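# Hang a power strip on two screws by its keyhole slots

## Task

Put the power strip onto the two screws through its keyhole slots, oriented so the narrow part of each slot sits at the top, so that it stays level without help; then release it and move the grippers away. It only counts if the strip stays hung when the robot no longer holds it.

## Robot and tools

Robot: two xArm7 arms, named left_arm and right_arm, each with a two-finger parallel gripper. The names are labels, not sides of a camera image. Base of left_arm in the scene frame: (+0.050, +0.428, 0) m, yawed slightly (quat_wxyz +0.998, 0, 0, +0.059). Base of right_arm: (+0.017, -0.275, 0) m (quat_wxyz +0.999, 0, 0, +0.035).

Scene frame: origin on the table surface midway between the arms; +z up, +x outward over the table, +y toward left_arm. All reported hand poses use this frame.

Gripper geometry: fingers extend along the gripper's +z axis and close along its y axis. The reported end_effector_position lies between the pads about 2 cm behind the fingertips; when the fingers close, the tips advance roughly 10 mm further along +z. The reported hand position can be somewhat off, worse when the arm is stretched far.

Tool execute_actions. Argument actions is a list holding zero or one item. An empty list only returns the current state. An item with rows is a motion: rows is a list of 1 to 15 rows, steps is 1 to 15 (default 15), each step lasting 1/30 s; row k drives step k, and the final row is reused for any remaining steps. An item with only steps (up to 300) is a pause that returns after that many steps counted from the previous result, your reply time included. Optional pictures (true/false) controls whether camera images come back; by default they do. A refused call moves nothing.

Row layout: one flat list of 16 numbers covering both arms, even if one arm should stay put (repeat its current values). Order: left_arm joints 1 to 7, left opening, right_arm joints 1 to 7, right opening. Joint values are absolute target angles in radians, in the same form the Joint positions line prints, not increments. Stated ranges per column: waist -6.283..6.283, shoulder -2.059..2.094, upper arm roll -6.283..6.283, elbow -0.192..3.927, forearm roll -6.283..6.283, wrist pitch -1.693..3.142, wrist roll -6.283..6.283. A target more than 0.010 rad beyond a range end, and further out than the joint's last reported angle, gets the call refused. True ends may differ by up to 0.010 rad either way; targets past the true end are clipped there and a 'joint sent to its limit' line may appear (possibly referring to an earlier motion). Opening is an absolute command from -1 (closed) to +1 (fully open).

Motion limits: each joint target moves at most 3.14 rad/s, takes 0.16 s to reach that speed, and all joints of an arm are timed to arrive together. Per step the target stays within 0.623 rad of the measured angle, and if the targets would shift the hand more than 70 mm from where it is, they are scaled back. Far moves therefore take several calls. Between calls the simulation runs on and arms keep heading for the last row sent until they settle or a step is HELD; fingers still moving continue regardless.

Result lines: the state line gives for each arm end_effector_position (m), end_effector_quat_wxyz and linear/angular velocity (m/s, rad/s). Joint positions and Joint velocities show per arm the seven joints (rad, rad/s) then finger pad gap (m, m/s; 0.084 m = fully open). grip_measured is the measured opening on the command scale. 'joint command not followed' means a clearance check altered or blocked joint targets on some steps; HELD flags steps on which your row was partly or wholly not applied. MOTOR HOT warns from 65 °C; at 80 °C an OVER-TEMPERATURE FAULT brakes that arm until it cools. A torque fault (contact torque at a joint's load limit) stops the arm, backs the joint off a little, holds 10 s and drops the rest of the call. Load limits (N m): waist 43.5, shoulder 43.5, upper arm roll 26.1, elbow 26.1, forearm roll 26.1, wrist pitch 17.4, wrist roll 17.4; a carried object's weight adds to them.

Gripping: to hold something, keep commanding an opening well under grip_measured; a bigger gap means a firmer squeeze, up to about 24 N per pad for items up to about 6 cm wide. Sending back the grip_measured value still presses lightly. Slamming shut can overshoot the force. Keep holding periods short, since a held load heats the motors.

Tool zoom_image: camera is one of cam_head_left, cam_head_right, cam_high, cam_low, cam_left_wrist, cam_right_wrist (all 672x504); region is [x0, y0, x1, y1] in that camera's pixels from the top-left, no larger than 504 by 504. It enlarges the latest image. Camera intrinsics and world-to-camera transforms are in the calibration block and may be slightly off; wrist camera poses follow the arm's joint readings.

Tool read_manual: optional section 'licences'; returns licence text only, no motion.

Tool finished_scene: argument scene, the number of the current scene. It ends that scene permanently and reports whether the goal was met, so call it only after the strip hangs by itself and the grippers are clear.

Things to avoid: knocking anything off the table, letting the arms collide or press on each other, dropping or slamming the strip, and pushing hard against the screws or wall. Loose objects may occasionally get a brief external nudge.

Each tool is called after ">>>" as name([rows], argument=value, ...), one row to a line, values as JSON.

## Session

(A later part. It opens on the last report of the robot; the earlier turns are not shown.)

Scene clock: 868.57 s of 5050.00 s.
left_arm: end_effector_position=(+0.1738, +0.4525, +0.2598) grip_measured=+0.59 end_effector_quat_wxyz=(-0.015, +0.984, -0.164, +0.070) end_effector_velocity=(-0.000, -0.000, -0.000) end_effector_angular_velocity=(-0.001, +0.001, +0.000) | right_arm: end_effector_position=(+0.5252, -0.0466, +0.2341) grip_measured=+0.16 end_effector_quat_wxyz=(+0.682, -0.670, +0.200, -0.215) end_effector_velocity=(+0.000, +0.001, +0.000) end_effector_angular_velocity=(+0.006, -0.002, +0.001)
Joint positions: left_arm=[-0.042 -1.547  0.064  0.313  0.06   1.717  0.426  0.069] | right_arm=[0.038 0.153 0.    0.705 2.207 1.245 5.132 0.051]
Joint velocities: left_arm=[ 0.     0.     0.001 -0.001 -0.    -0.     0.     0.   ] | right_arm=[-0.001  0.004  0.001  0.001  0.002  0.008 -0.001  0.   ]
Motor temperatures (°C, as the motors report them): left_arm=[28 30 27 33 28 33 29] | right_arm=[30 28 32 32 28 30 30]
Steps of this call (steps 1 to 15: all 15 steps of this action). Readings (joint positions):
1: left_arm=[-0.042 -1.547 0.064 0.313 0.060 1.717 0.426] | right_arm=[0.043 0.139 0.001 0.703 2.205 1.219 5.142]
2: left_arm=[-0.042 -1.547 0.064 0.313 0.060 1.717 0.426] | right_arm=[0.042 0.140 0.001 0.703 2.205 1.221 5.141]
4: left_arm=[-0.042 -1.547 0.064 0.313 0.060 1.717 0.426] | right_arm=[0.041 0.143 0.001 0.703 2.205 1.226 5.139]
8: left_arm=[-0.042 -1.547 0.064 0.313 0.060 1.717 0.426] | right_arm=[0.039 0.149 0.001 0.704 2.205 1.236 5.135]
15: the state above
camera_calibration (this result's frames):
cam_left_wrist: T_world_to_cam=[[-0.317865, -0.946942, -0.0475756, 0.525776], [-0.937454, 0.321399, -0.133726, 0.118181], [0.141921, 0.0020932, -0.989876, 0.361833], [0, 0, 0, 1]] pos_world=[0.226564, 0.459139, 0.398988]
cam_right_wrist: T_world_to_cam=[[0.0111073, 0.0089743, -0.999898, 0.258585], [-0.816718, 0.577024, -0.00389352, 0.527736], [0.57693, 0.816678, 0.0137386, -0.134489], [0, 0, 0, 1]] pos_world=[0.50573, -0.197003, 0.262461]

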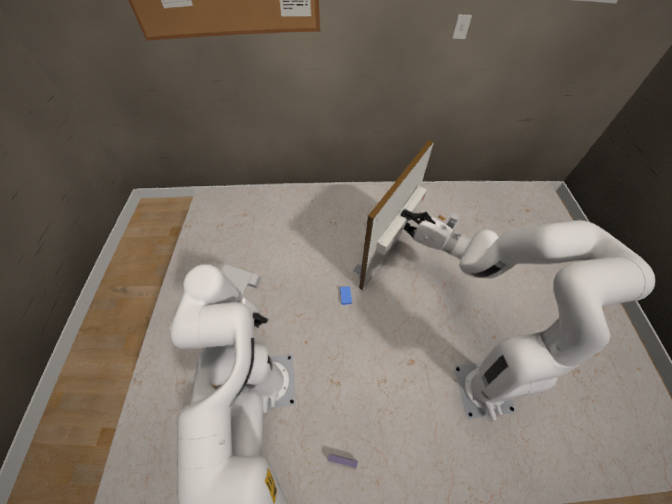

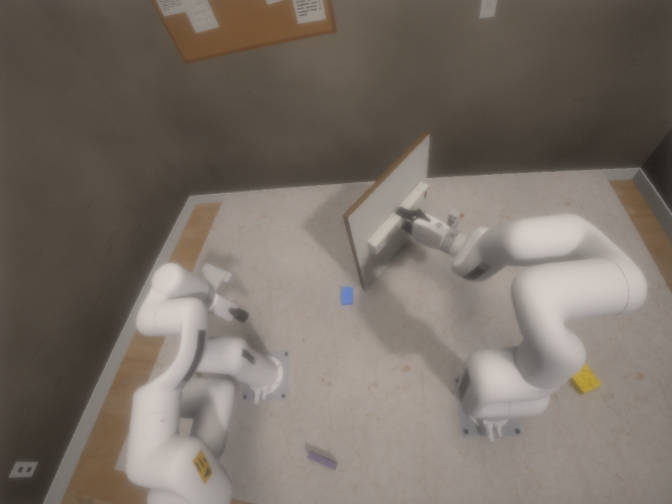

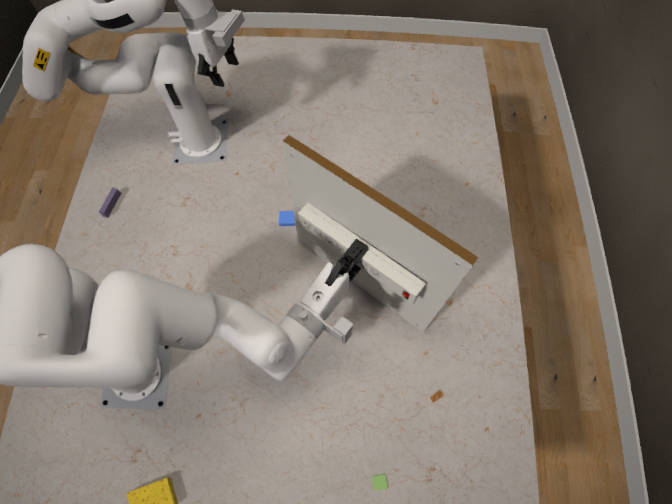

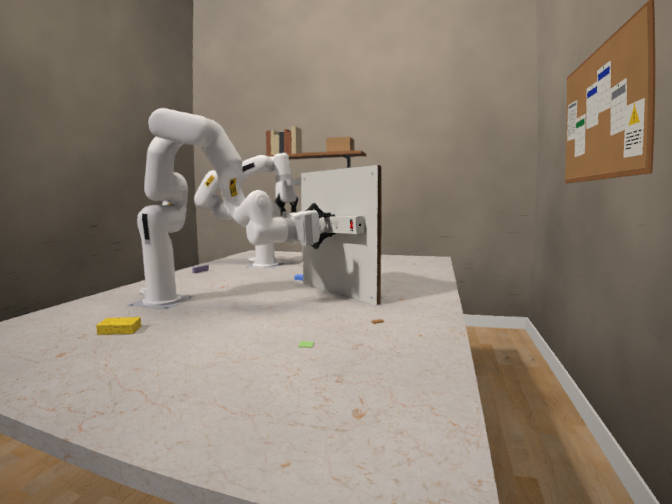

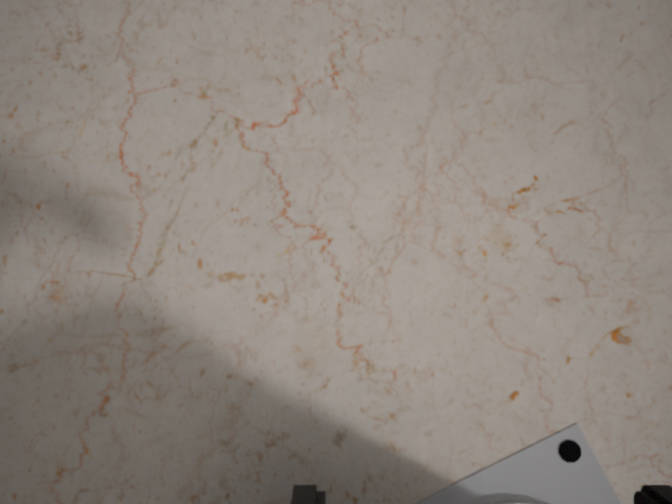

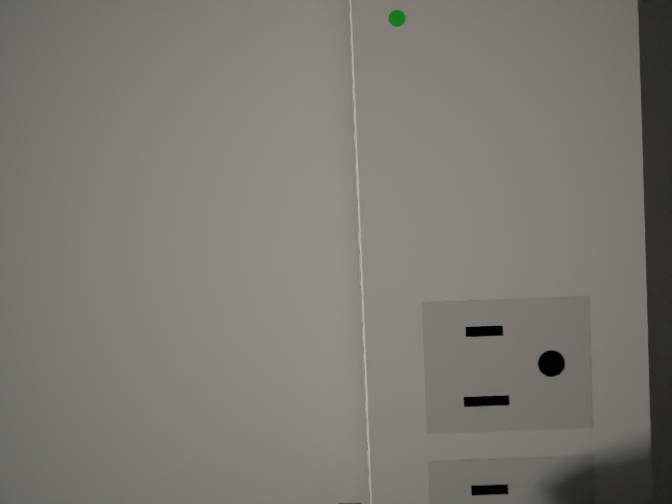

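>>> execute_actions([
  {"rows":[[-0.042,-1.547,0.064,0.313,0.06,1.717,0.426,0.6,0.034,0.154,0,0.711,2.203,1.23,5.135,-1]],"steps":15},
])

Scene clock: 875.60 s of 5050.00 s.
left_arm: end_effector_position=(+0.1738, +0.4525, +0.2598) grip_measured=+0.59 end_effector_quat_wxyz=(-0.015, +0.984, -0.164, +0.070) end_effector_velocity=(-0.000, -0.000, +0.000) end_effector_angular_velocity=(-0.000, -0.001, -0.001) | right_arm: end_effector_position=(+0.5261, -0.0470, +0.2352) grip_measured=+0.16 end_effector_quat_wxyz=(+0.682, -0.670, +0.199, -0.215) end_effector_velocity=(+0.000, +0.000, +0.000) end_effector_angular_velocity=(+0.001, -0.001, -0.001)
Joint positions: left_arm=[-0.042 -1.547  0.064  0.313  0.06   1.717  0.426  0.069] | right_arm=[0.035 0.154 0.001 0.708 2.202 1.247 5.134 0.051]
Joint velocities: left_arm=[-0.001 -0.     0.     0.     0.     0.    -0.    -0.   ] | right_arm=[0.    0.    0.    0.001 0.001 0.    0.    0.   ]
Motor temperatures (°C, as the motors report them): left_arm=[28 30 27 33 28 33 29] | right_arm=[30 28 32 32 28 31 30]
Steps of this call (steps 1 to 15: the robot went on to your last target; steps 16 to 90: nothing new was sent; then 3.53 s passed at rest; steps 91 to 105: all 15 steps of this action). Readings (joint positions):
91: left_arm=[-0.042 -1.547 0.064 0.313 0.060 1.717 0.426] | right_arm=[0.038 0.154 0.000 0.705 2.207 1.246 5.132]
92: left_arm=[-0.042 -1.547 0.064 0.313 0.060 1.717 0.426] | right_arm=[0.037 0.153 0.000 0.706 2.206 1.246 5.133]
94: left_arm=[-0.042 -1.547 0.064 0.313 0.060 1.717 0.426] | right_arm=[0.036 0.154 0.001 0.707 2.203 1.246 5.134]
98: left_arm=[-0.042 -1.547 0.064 0.313 0.060 1.717 0.426] | right_arm=[0.035 0.154 0.001 0.708 2.202 1.246 5.134]
105: the state above
camera_calibration (this result's frames):
cam_left_wrist: T_world_to_cam=[[-0.317865, -0.946942, -0.0475756, 0.525776], [-0.937454, 0.321399, -0.133726, 0.118181], [0.141921, 0.00209323, -0.989876, 0.361833], [0, 0, 0, 1]] pos_world=[0.226564, 0.459139, 0.398988]
cam_right_wrist: T_world_to_cam=[[0.0129208, 0.00978055, -0.999869, 0.258747], [-0.81798, 0.575226, -0.00494359, 0.529531], [0.575102, 0.817936, 0.0154327, -0.13404], [0, 0, 0, 1]] pos_world=[0.50689, -0.197494, 0.263399]

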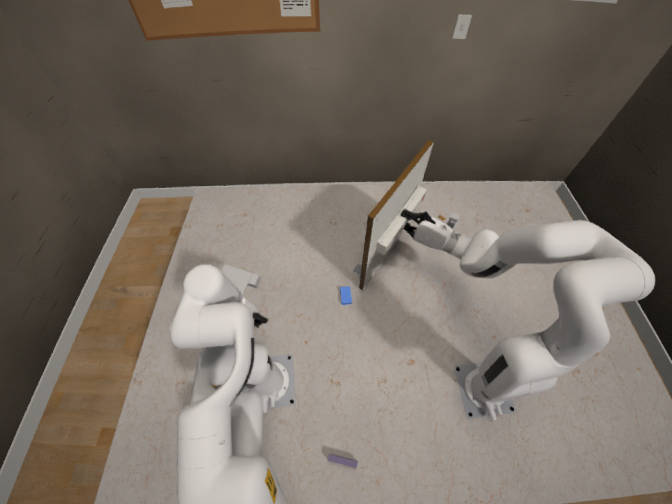

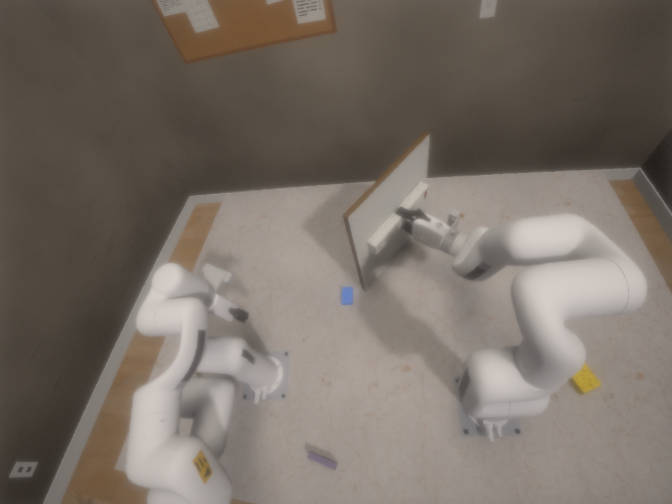

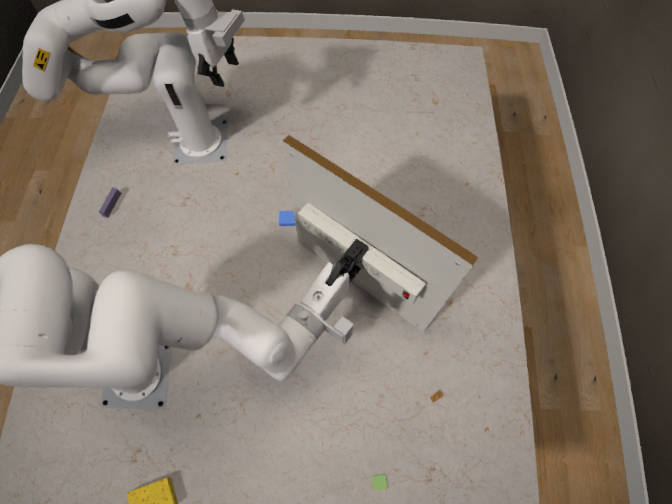

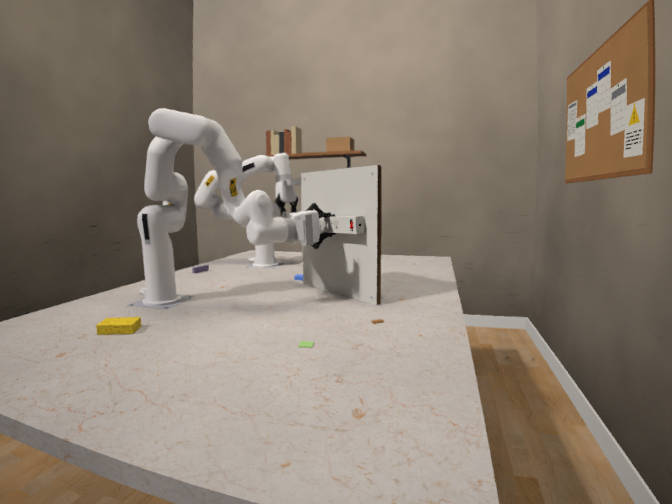

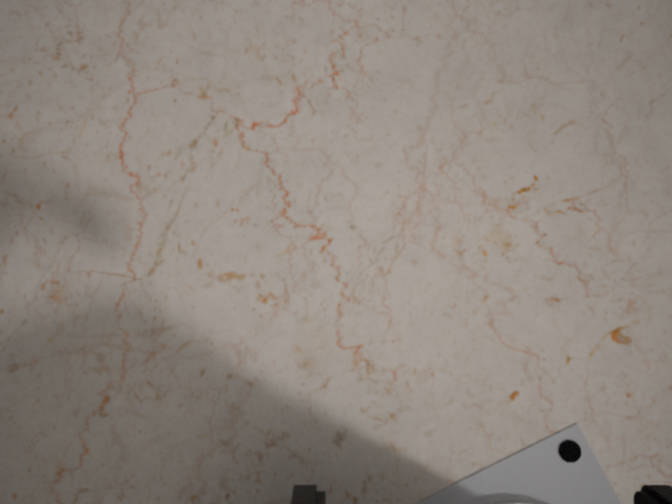

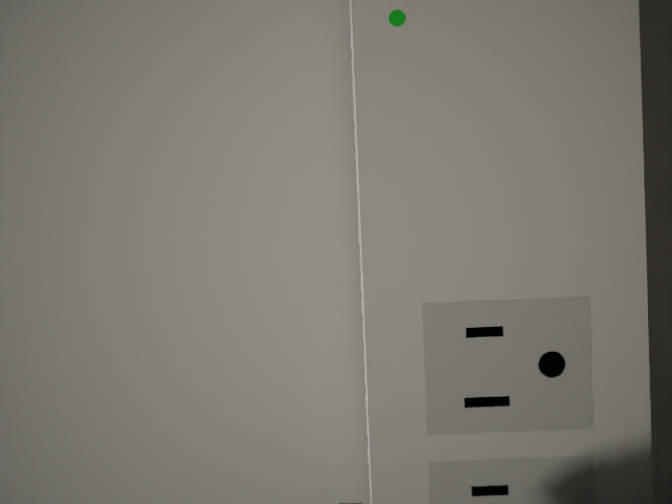

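>>> execute_actions([
  {"rows":[[-0.042,-1.547,0.064,0.313,0.06,1.717,0.426,0.6,0.030,0.143,0,0.703,2.197,1.245,5.145,-1]],"steps":15},
])

>>> zoom_image(camera="cam_high", region=[260,160,470,320])

Scene clock: 897.90 s of 5050.00 s.
left_arm: end_effector_position=(+0.1738, +0.4525, +0.2598) grip_measured=+0.59 end_effector_quat_wxyz=(-0.015, +0.984, -0.164, +0.070) end_effector_velocity=(+0.000, +0.000, +0.000) end_effector_angular_velocity=(+0.000, -0.000, -0.000) | right_arm: end_effector_position=(+0.5256, -0.0503, +0.2366) grip_measured=+0.16 end_effector_quat_wxyz=(+0.682, -0.670, +0.202, -0.214) end_effector_velocity=(-0.003, -0.007, +0.002) end_effector_angular_velocity=(+0.002, -0.004, -0.005)
Joint positions: left_arm=[-0.042 -1.547  0.064  0.313  0.06   1.717  0.426  0.069] | right_arm=[ 0.03   0.145 -0.     0.703  2.197  1.244  5.145  0.051]
Joint velocities: left_arm=[ 0.    -0.    -0.001  0.    -0.    -0.     0.     0.   ] | right_arm=[-0.005 -0.015 -0.013 -0.019 -0.009  0.012 -0.    -0.   ]
Motor temperatures (°C, as the motors report them): left_arm=[28 30 27 33 28 33 29] | right_arm=[30 28 33 32 28 31 30]
Steps of this call (steps 1 to 15: the robot went on to your last target; steps 16 to 90: nothing new was sent; then 18.80 s passed at rest; steps 91 to 105: all 15 steps of this action). Readings (joint positions):
91: left_arm=[-0.042 -1.547 0.064 0.313 0.060 1.717 0.426] | right_arm=[0.034 0.154 0.001 0.711 2.203 1.243 5.135]
92: left_arm=[-0.042 -1.547 0.064 0.313 0.060 1.717 0.426] | right_arm=[0.033 0.153 0.001 0.710 2.202 1.244 5.137]
94: left_arm=[-0.042 -1.547 0.064 0.313 0.060 1.717 0.426] | right_arm=[0.032 0.151 0.002 0.709 2.201 1.244 5.141]
98: left_arm=[-0.042 -1.547 0.064 0.313 0.060 1.717 0.426] | right_arm=[0.030 0.147 0.001 0.705 2.199 1.244 5.144]
105: the state above
camera_calibration (this result's frames):
cam_left_wrist: T_world_to_cam=[[-0.317865, -0.946942, -0.0475756, 0.525776], [-0.937454, 0.321399, -0.133726, 0.118181], [0.141922, 0.00209316, -0.989876, 0.361833], [0, 0, 0, 1]] pos_world=[0.226564, 0.459139, 0.398988]
cam_right_wrist: T_world_to_cam=[[0.00673696, 0.0111461, -0.999915, 0.26355], [-0.815884, 0.578214, 0.000948323, 0.528639], [0.578176, 0.815809, 0.0129893, -0.132214], [0, 0, 0, 1]] pos_world=[0.505975, -0.200743, 0.264744]

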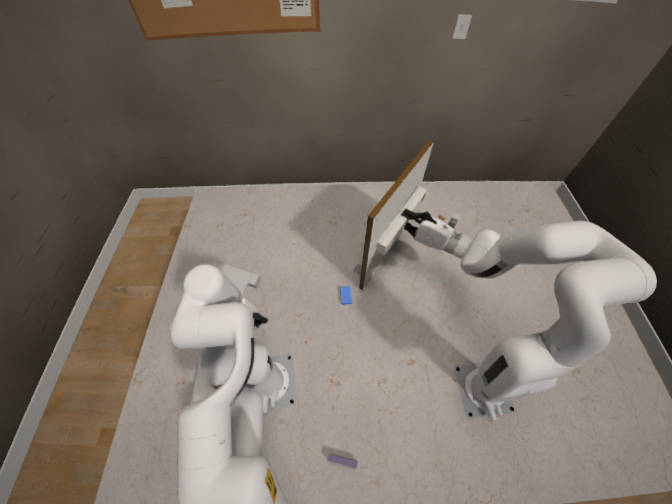

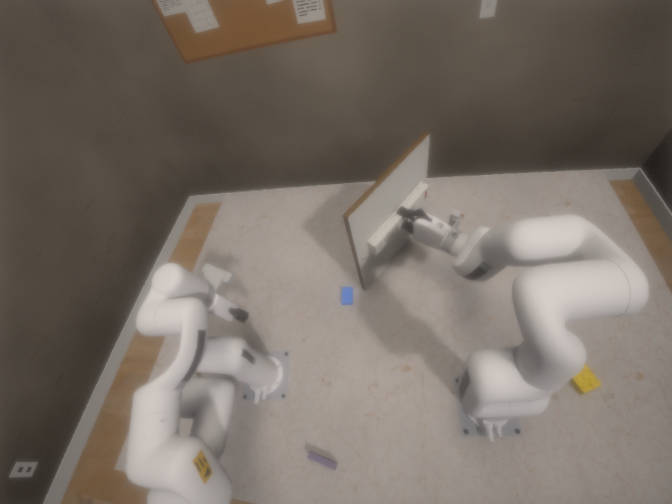

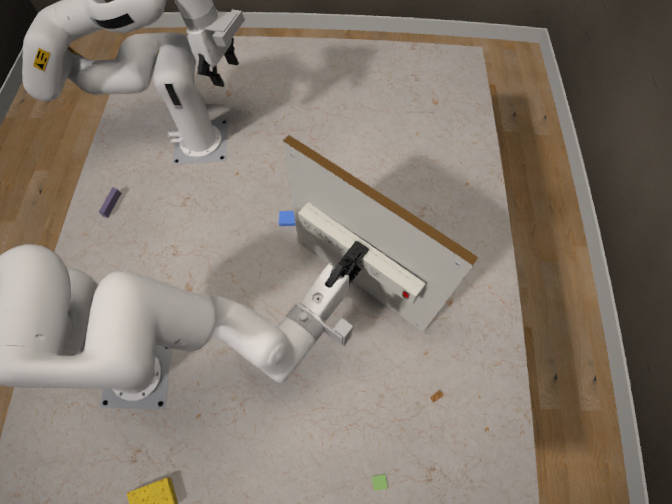

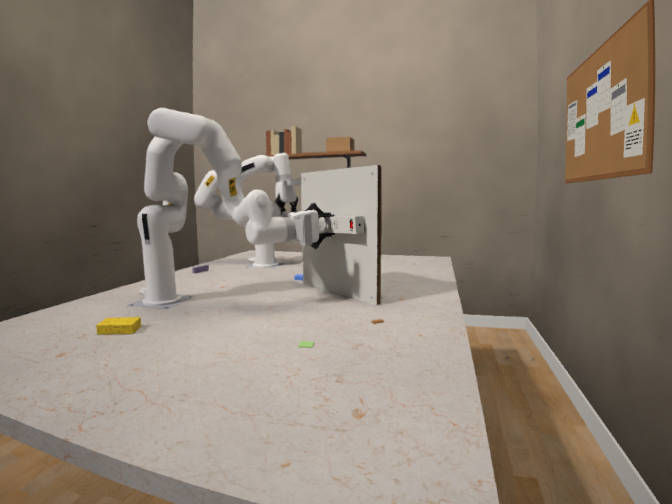

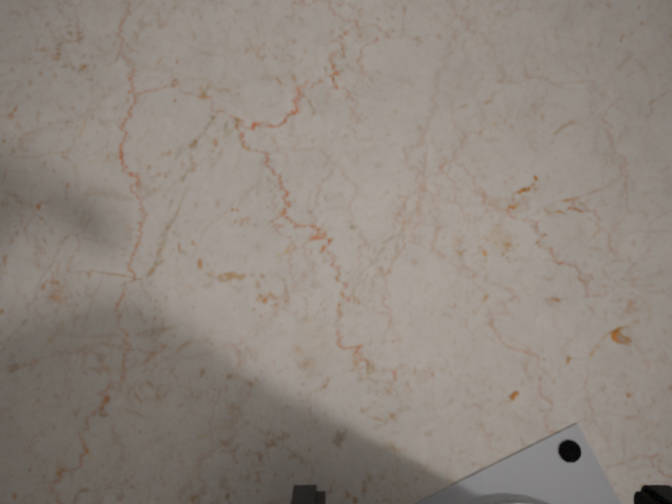

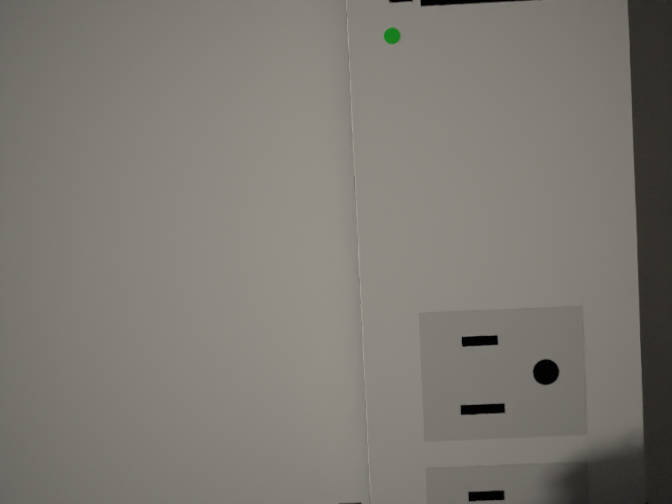

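Region (260, 160, 470, 320) of cam_high's 672x504 image, scaled by 2.400, with more detail than that image has; it fills the top 384 rows of this view, and the rest is white.

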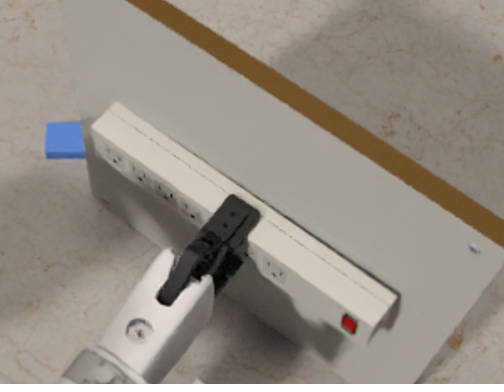

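>>> execute_actions([
  {"rows":[[-0.042,-1.547,0.064,0.313,0.06,1.717,0.426,0.6,0.037,0.148,0,0.711,2.203,1.240,5.145,-1],[-0.042,-1.547,0.064,0.313,0.06,1.717,0.426,0.6,0.037,0.148,0,0.711,2.203,1.240,5.145,-1],[-0.042,-1.547,0.064,0.313,0.06,1.717,0.426,0.6,0.037,0.148,0,0.711,2.203,1.240,5.145,-1],[-0.042,-1.547,0.064,0.313,0.06,1.717,0.426,0.6,0.037,0.148,0,0.711,2.203,1.240,5.145,-1],[-0.042,-1.547,0.064,0.313,0.06,1.717,0.426,0.6,0.037,0.148,0,0.711,2.203,1.240,5.145,-1],[-0.042,-1.547,0.064,0.313,0.06,1.717,0.426,0.6,0.037,0.148,0,0.711,2.203,1.240,5.145,-1],[-0.042,-1.547,0.064,0.313,0.06,1.717,0.426,0.6,0.037,0.148,0,0.711,2.203,1.240,5.145,-0.3],[-0.042,-1.547,0.064,0.313,0.06,1.717,0.426,0.6,0.037,0.148,0,0.711,2.203,1.240,5.145,0.0],[-0.042,-1.547,0.064,0.313,0.06,1.717,0.426,0.6,0.037,0.148,0,0.711,2.203,1.240,5.145,0.1],[-0.042,-1.547,0.064,0.313,0.06,1.717,0.426,0.6,0.037,0.148,0,0.711,2.203,1.240,5.145,0.18],[-0.042,-1.547,0.064,0.313,0.06,1.717,0.426,0.6,0.037,0.148,0,0.711,2.203,1.240,5.145,0.25],[-0.042,-1.547,0.064,0.313,0.06,1.717,0.426,0.6,0.037,0.148,0,0.711,2.203,1.240,5.145,0.32]],"steps":15},
])

>>> zoom_image(camera="cam_low", region=[280,180,400,270])

>>> zoom_image(camera="cam_high", region=[260,160,470,320])

Scene clock: 910.43 s of 5050.00 s.
left_arm: end_effector_position=(+0.1738, +0.4525, +0.2598) grip_measured=+0.59 end_effector_quat_wxyz=(-0.015, +0.984, -0.164, +0.070) end_effector_velocity=(-0.000, -0.000, -0.000) end_effector_angular_velocity=(+0.000, +0.001, -0.001) | right_arm: end_effector_position=(+0.5296, -0.0507, +0.2393) grip_measured=+0.31 end_effector_quat_wxyz=(+0.682, -0.668, +0.203, -0.218) end_effector_velocity=(-0.005, +0.007, -0.006) end_effector_angular_velocity=(-0.003, +0.011, +0.013)
Joint positions: left_arm=[-0.042 -1.547  0.064  0.313  0.06   1.717  0.426  0.069] | right_arm=[ 0.035  0.147 -0.004  0.713  2.205  1.239  5.146  0.057]
Joint velocities: left_arm=[-0.     0.    -0.     0.    -0.     0.002  0.    -0.   ] | right_arm=[ 0.004  0.007  0.011 -0.006  0.001 -0.003 -0.004  0.001]
Motor temperatures (°C, as the motors report them): left_arm=[28 30 27 33 28 33 29] | right_arm=[30 29 33 32 28 31 30]
Steps of this call (steps 1 to 15: the robot went on to your last target; steps 16 to 90: nothing new was sent; then 9.03 s passed at rest; steps 91 to 105: all 15 steps of this action). Readings (joint positions):
91: left_arm=[-0.042 -1.547 0.064 0.313 0.060 1.717 0.426] | right_arm=[0.030 0.143 -0.000 0.703 2.197 1.245 5.145]
92: left_arm=[-0.042 -1.547 0.064 0.313 0.060 1.717 0.426] | right_arm=[0.031 0.144 -0.001 0.704 2.198 1.244 5.145]
94: left_arm=[-0.042 -1.547 0.064 0.313 0.060 1.717 0.426] | right_arm=[0.034 0.145 -0.002 0.705 2.200 1.244 5.145]
98: left_arm=[-0.042 -1.547 0.064 0.313 0.060 1.717 0.426] | right_arm=[0.035 0.146 -0.002 0.708 2.202 1.242 5.145]
105: the state above
camera_calibration (this result's frames):
cam_left_wrist: T_world_to_cam=[[-0.317865, -0.946942, -0.0475758, 0.525776], [-0.937454, 0.321399, -0.133726, 0.118181], [0.141922, 0.00209327, -0.989876, 0.361833], [0, 0, 0, 1]] pos_world=[0.226563, 0.459139, 0.398988]
cam_right_wrist: T_world_to_cam=[[0.0114014, 0.0123134, -0.999859, 0.263789], [-0.812064, 0.583565, -0.00207331, 0.531132], [0.583458, 0.811973, 0.0166528, -0.138145], [0, 0, 0, 1]] pos_world=[0.508907, -0.201028, 0.267154]

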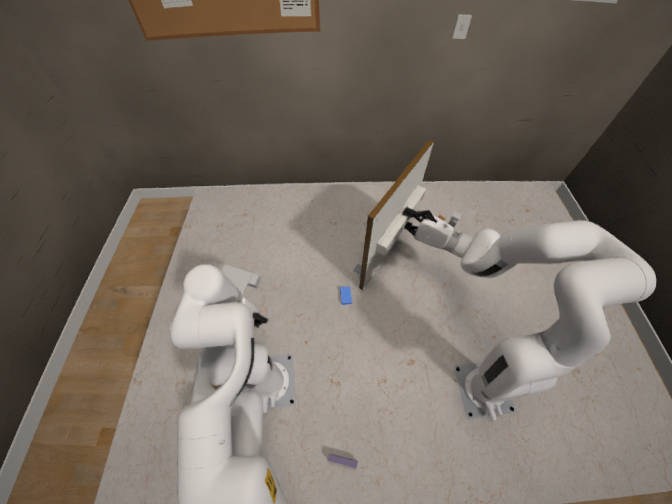

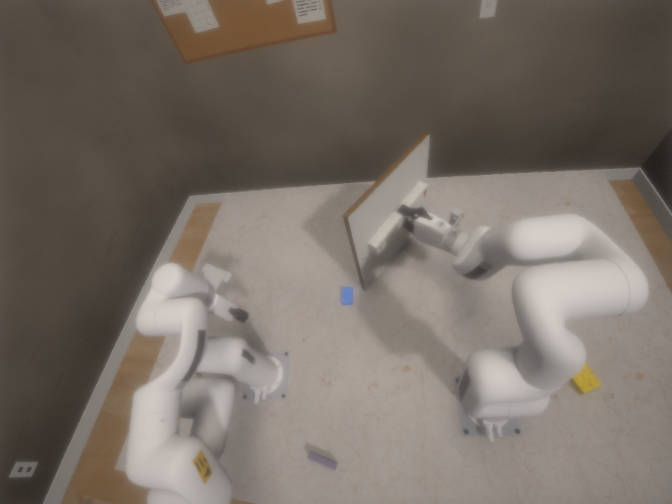

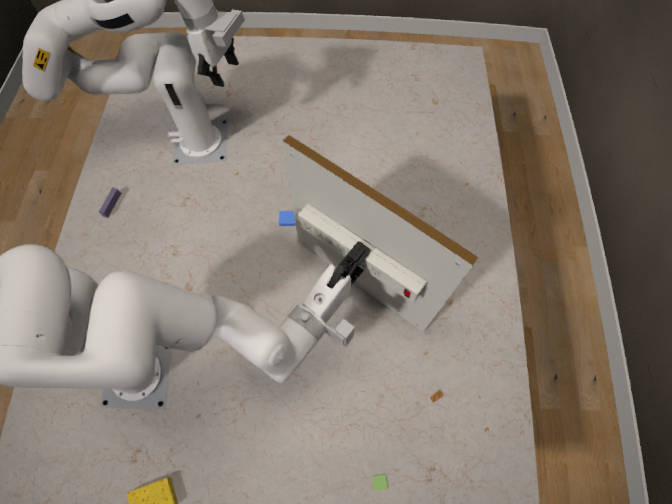

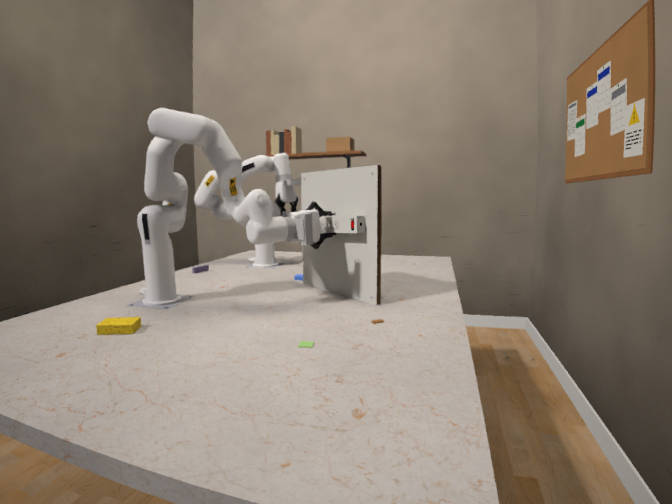

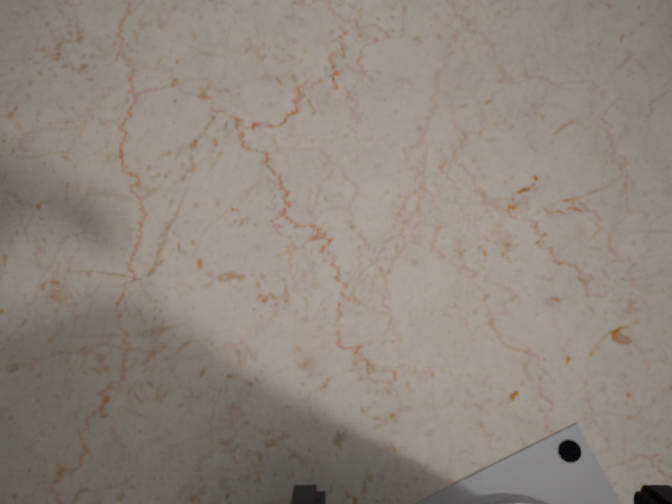

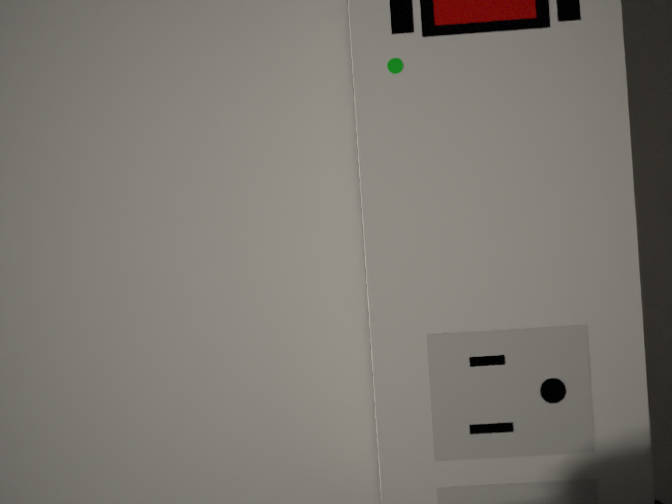

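Region (280, 180, 400, 270) of cam_low's 672x504 image, scaled by 4.200, with more detail than that image has; it fills the top 378 rows of this view, and the rest is white.

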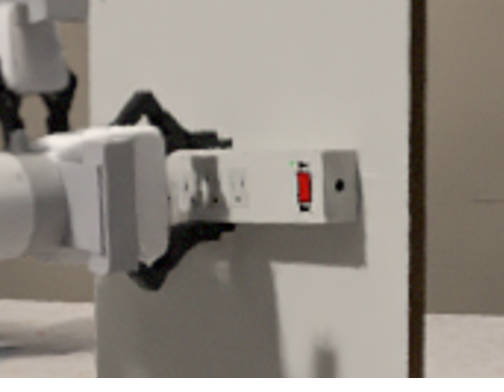

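Region (260, 160, 470, 320) of cam_high's 672x504 image, scaled by 2.400, with more detail than that image has; it fills the top 384 rows of this view, and the rest is white.

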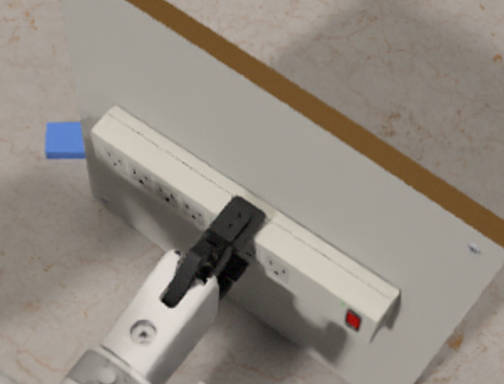

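>>> execute_actions([
  {"rows":[[-0.042,-1.547,0.064,0.313,0.06,1.717,0.426,0.6,0.035,0.148,0,0.711,2.203,1.240,5.145,0.45],[-0.042,-1.547,0.064,0.313,0.06,1.717,0.426,0.6,0.035,0.148,0,0.711,2.203,1.240,5.145,0.45],[-0.042,-1.547,0.064,0.313,0.06,1.717,0.426,0.6,0.035,0.148,0,0.711,2.203,1.240,5.145,0.6],[-0.042,-1.547,0.064,0.313,0.06,1.717,0.426,0.6,0.035,0.148,0,0.711,2.203,1.240,5.145,0.6],[-0.042,-1.547,0.064,0.313,0.06,1.717,0.426,0.6,0.035,0.148,0,0.711,2.203,1.240,5.145,0.8],[-0.042,-1.547,0.064,0.313,0.06,1.717,0.426,0.6,0.035,0.148,0,0.711,2.203,1.240,5.145,1]],"steps":15},
])

>>> zoom_image(camera="cam_low", region=[280,180,400,270])

>>> zoom_image(camera="cam_high", region=[260,160,470,320])

Scene clock: 919.87 s of 5050.00 s.
left_arm: end_effector_position=(+0.1738, +0.4525, +0.2598) grip_measured=+0.59 end_effector_quat_wxyz=(-0.015, +0.984, -0.164, +0.070) end_effector_velocity=(+0.000, +0.000, +0.000) end_effector_angular_velocity=(+0.001, -0.002, -0.000) | right_arm: end_effector_position=(+0.5277, -0.0481, +0.2382) grip_measured=+1.00 end_effector_quat_wxyz=(+0.682, -0.669, +0.202, -0.215) end_effector_velocity=(-0.000, -0.001, -0.001) end_effector_angular_velocity=(-0.001, +0.001, -0.000)
Joint positions: left_arm=[-0.042 -1.547  0.064  0.313  0.06   1.717  0.426  0.069] | right_arm=[0.035 0.148 0.    0.711 2.203 1.24  5.145 0.084]
Joint velocities: left_arm=[ 0.    -0.    -0.001  0.001  0.    -0.001  0.     0.   ] | right_arm=[-0.001  0.    -0.001 -0.001 -0.001  0.001 -0.     0.   ]
Motor temperatures (°C, as the motors report them): left_arm=[28 30 27 33 28 33 29] | right_arm=[30 29 32 33 28 30 30]
Steps of this call (steps 1 to 15: the robot went on to your last target; steps 16 to 90: nothing new was sent; then 5.93 s passed at rest; steps 91 to 105: all 15 steps of this action). Readings (joint positions):
91: left_arm=[-0.042 -1.547 0.064 0.313 0.060 1.717 0.426] | right_arm=[0.037 0.148 0.000 0.711 2.203 1.240 5.145]
92: left_arm=[-0.042 -1.547 0.064 0.313 0.060 1.717 0.426] | right_arm=[0.037 0.148 0.001 0.711 2.203 1.241 5.145]
94: left_arm=[-0.042 -1.547 0.064 0.313 0.060 1.717 0.426] | right_arm=[0.036 0.147 0.001 0.712 2.203 1.241 5.145]
98: left_arm=[-0.042 -1.547 0.064 0.313 0.060 1.717 0.426] | right_arm=[0.035 0.148 0.000 0.711 2.203 1.240 5.145]
105: the state above
camera_calibration (this result's frames):
cam_left_wrist: T_world_to_cam=[[-0.317865, -0.946942, -0.0475756, 0.525776], [-0.937454, 0.321399, -0.133726, 0.118181], [0.141921, 0.00209315, -0.989876, 0.361833], [0, 0, 0, 1]] pos_world=[0.226563, 0.459139, 0.398988]
cam_right_wrist: T_world_to_cam=[[0.00967323, 0.0120855, -0.99988, 0.263633], [-0.815652, 0.578542, -0.000898117, 0.529478], [0.578462, 0.815563, 0.0154539, -0.136001], [0, 0, 0, 1]] pos_world=[0.507991, -0.198594, 0.266179]

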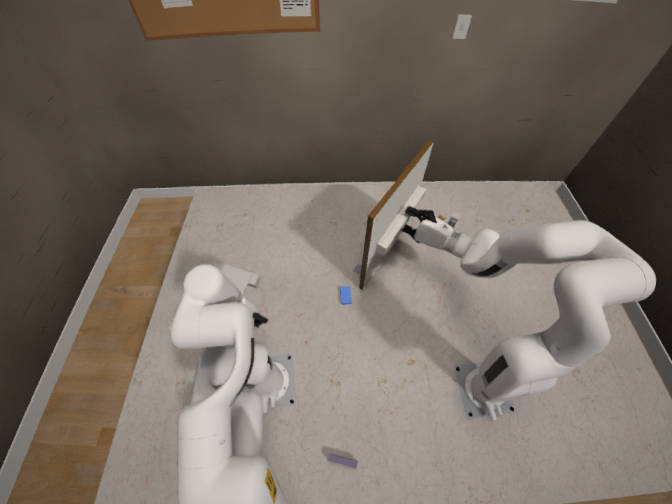

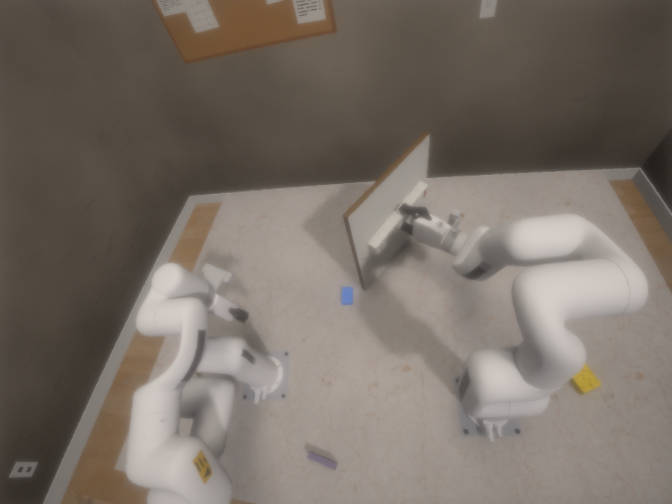

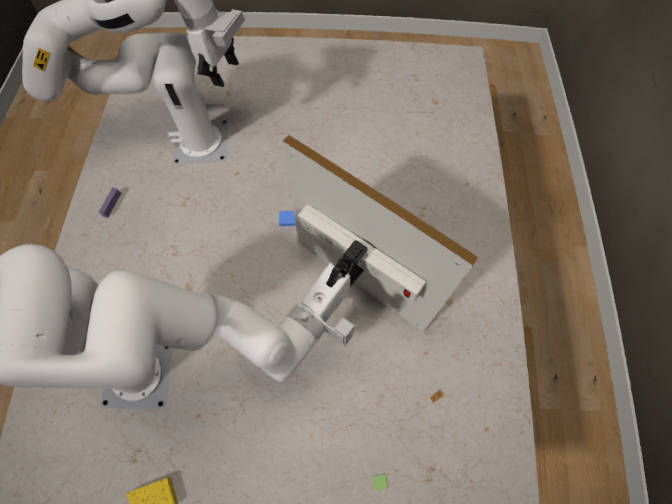

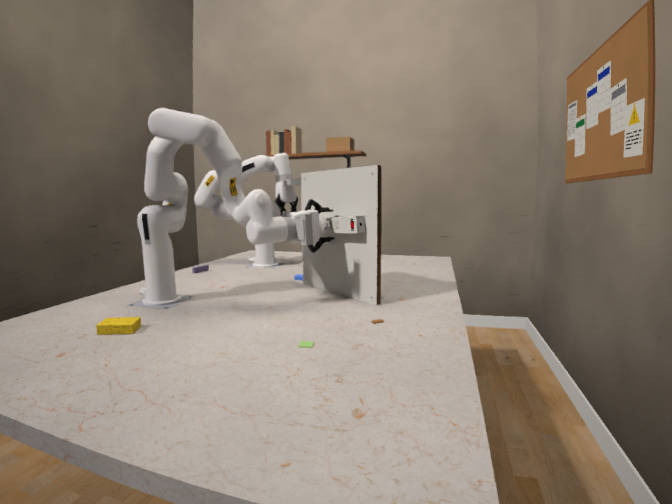

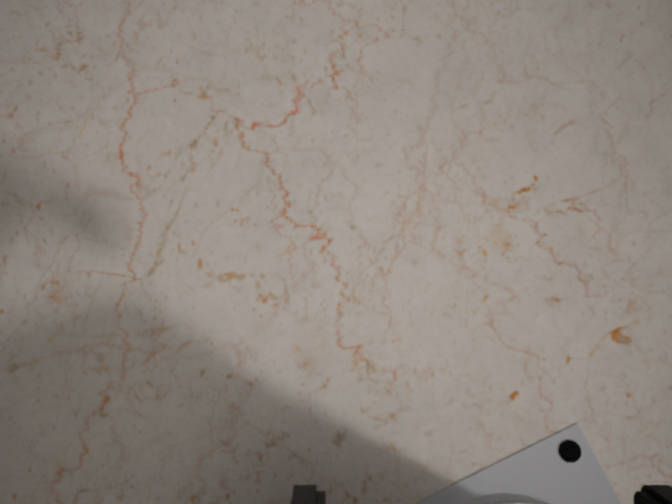

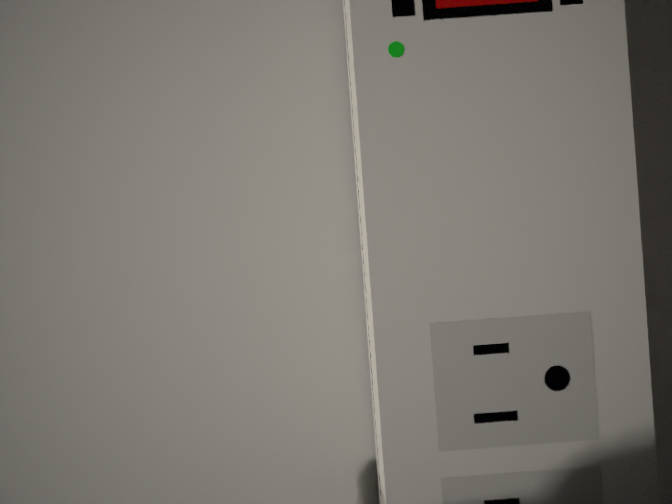

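Region (280, 180, 400, 270) of cam_low's 672x504 image, scaled by 4.200, with more detail than that image has; it fills the top 378 rows of this view, and the rest is white.

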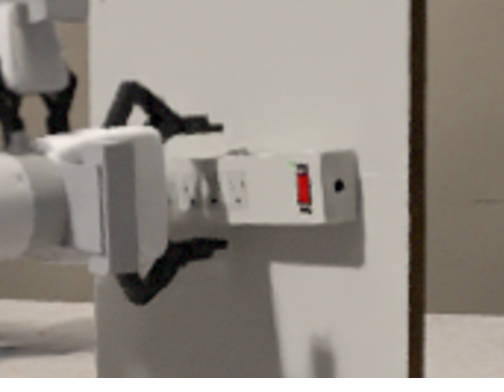

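Region (260, 160, 470, 320) of cam_high's 672x504 image, scaled by 2.400, with more detail than that image has; it fills the top 384 rows of this view, and the rest is white.

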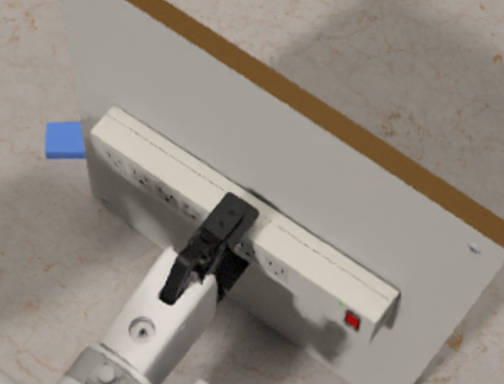

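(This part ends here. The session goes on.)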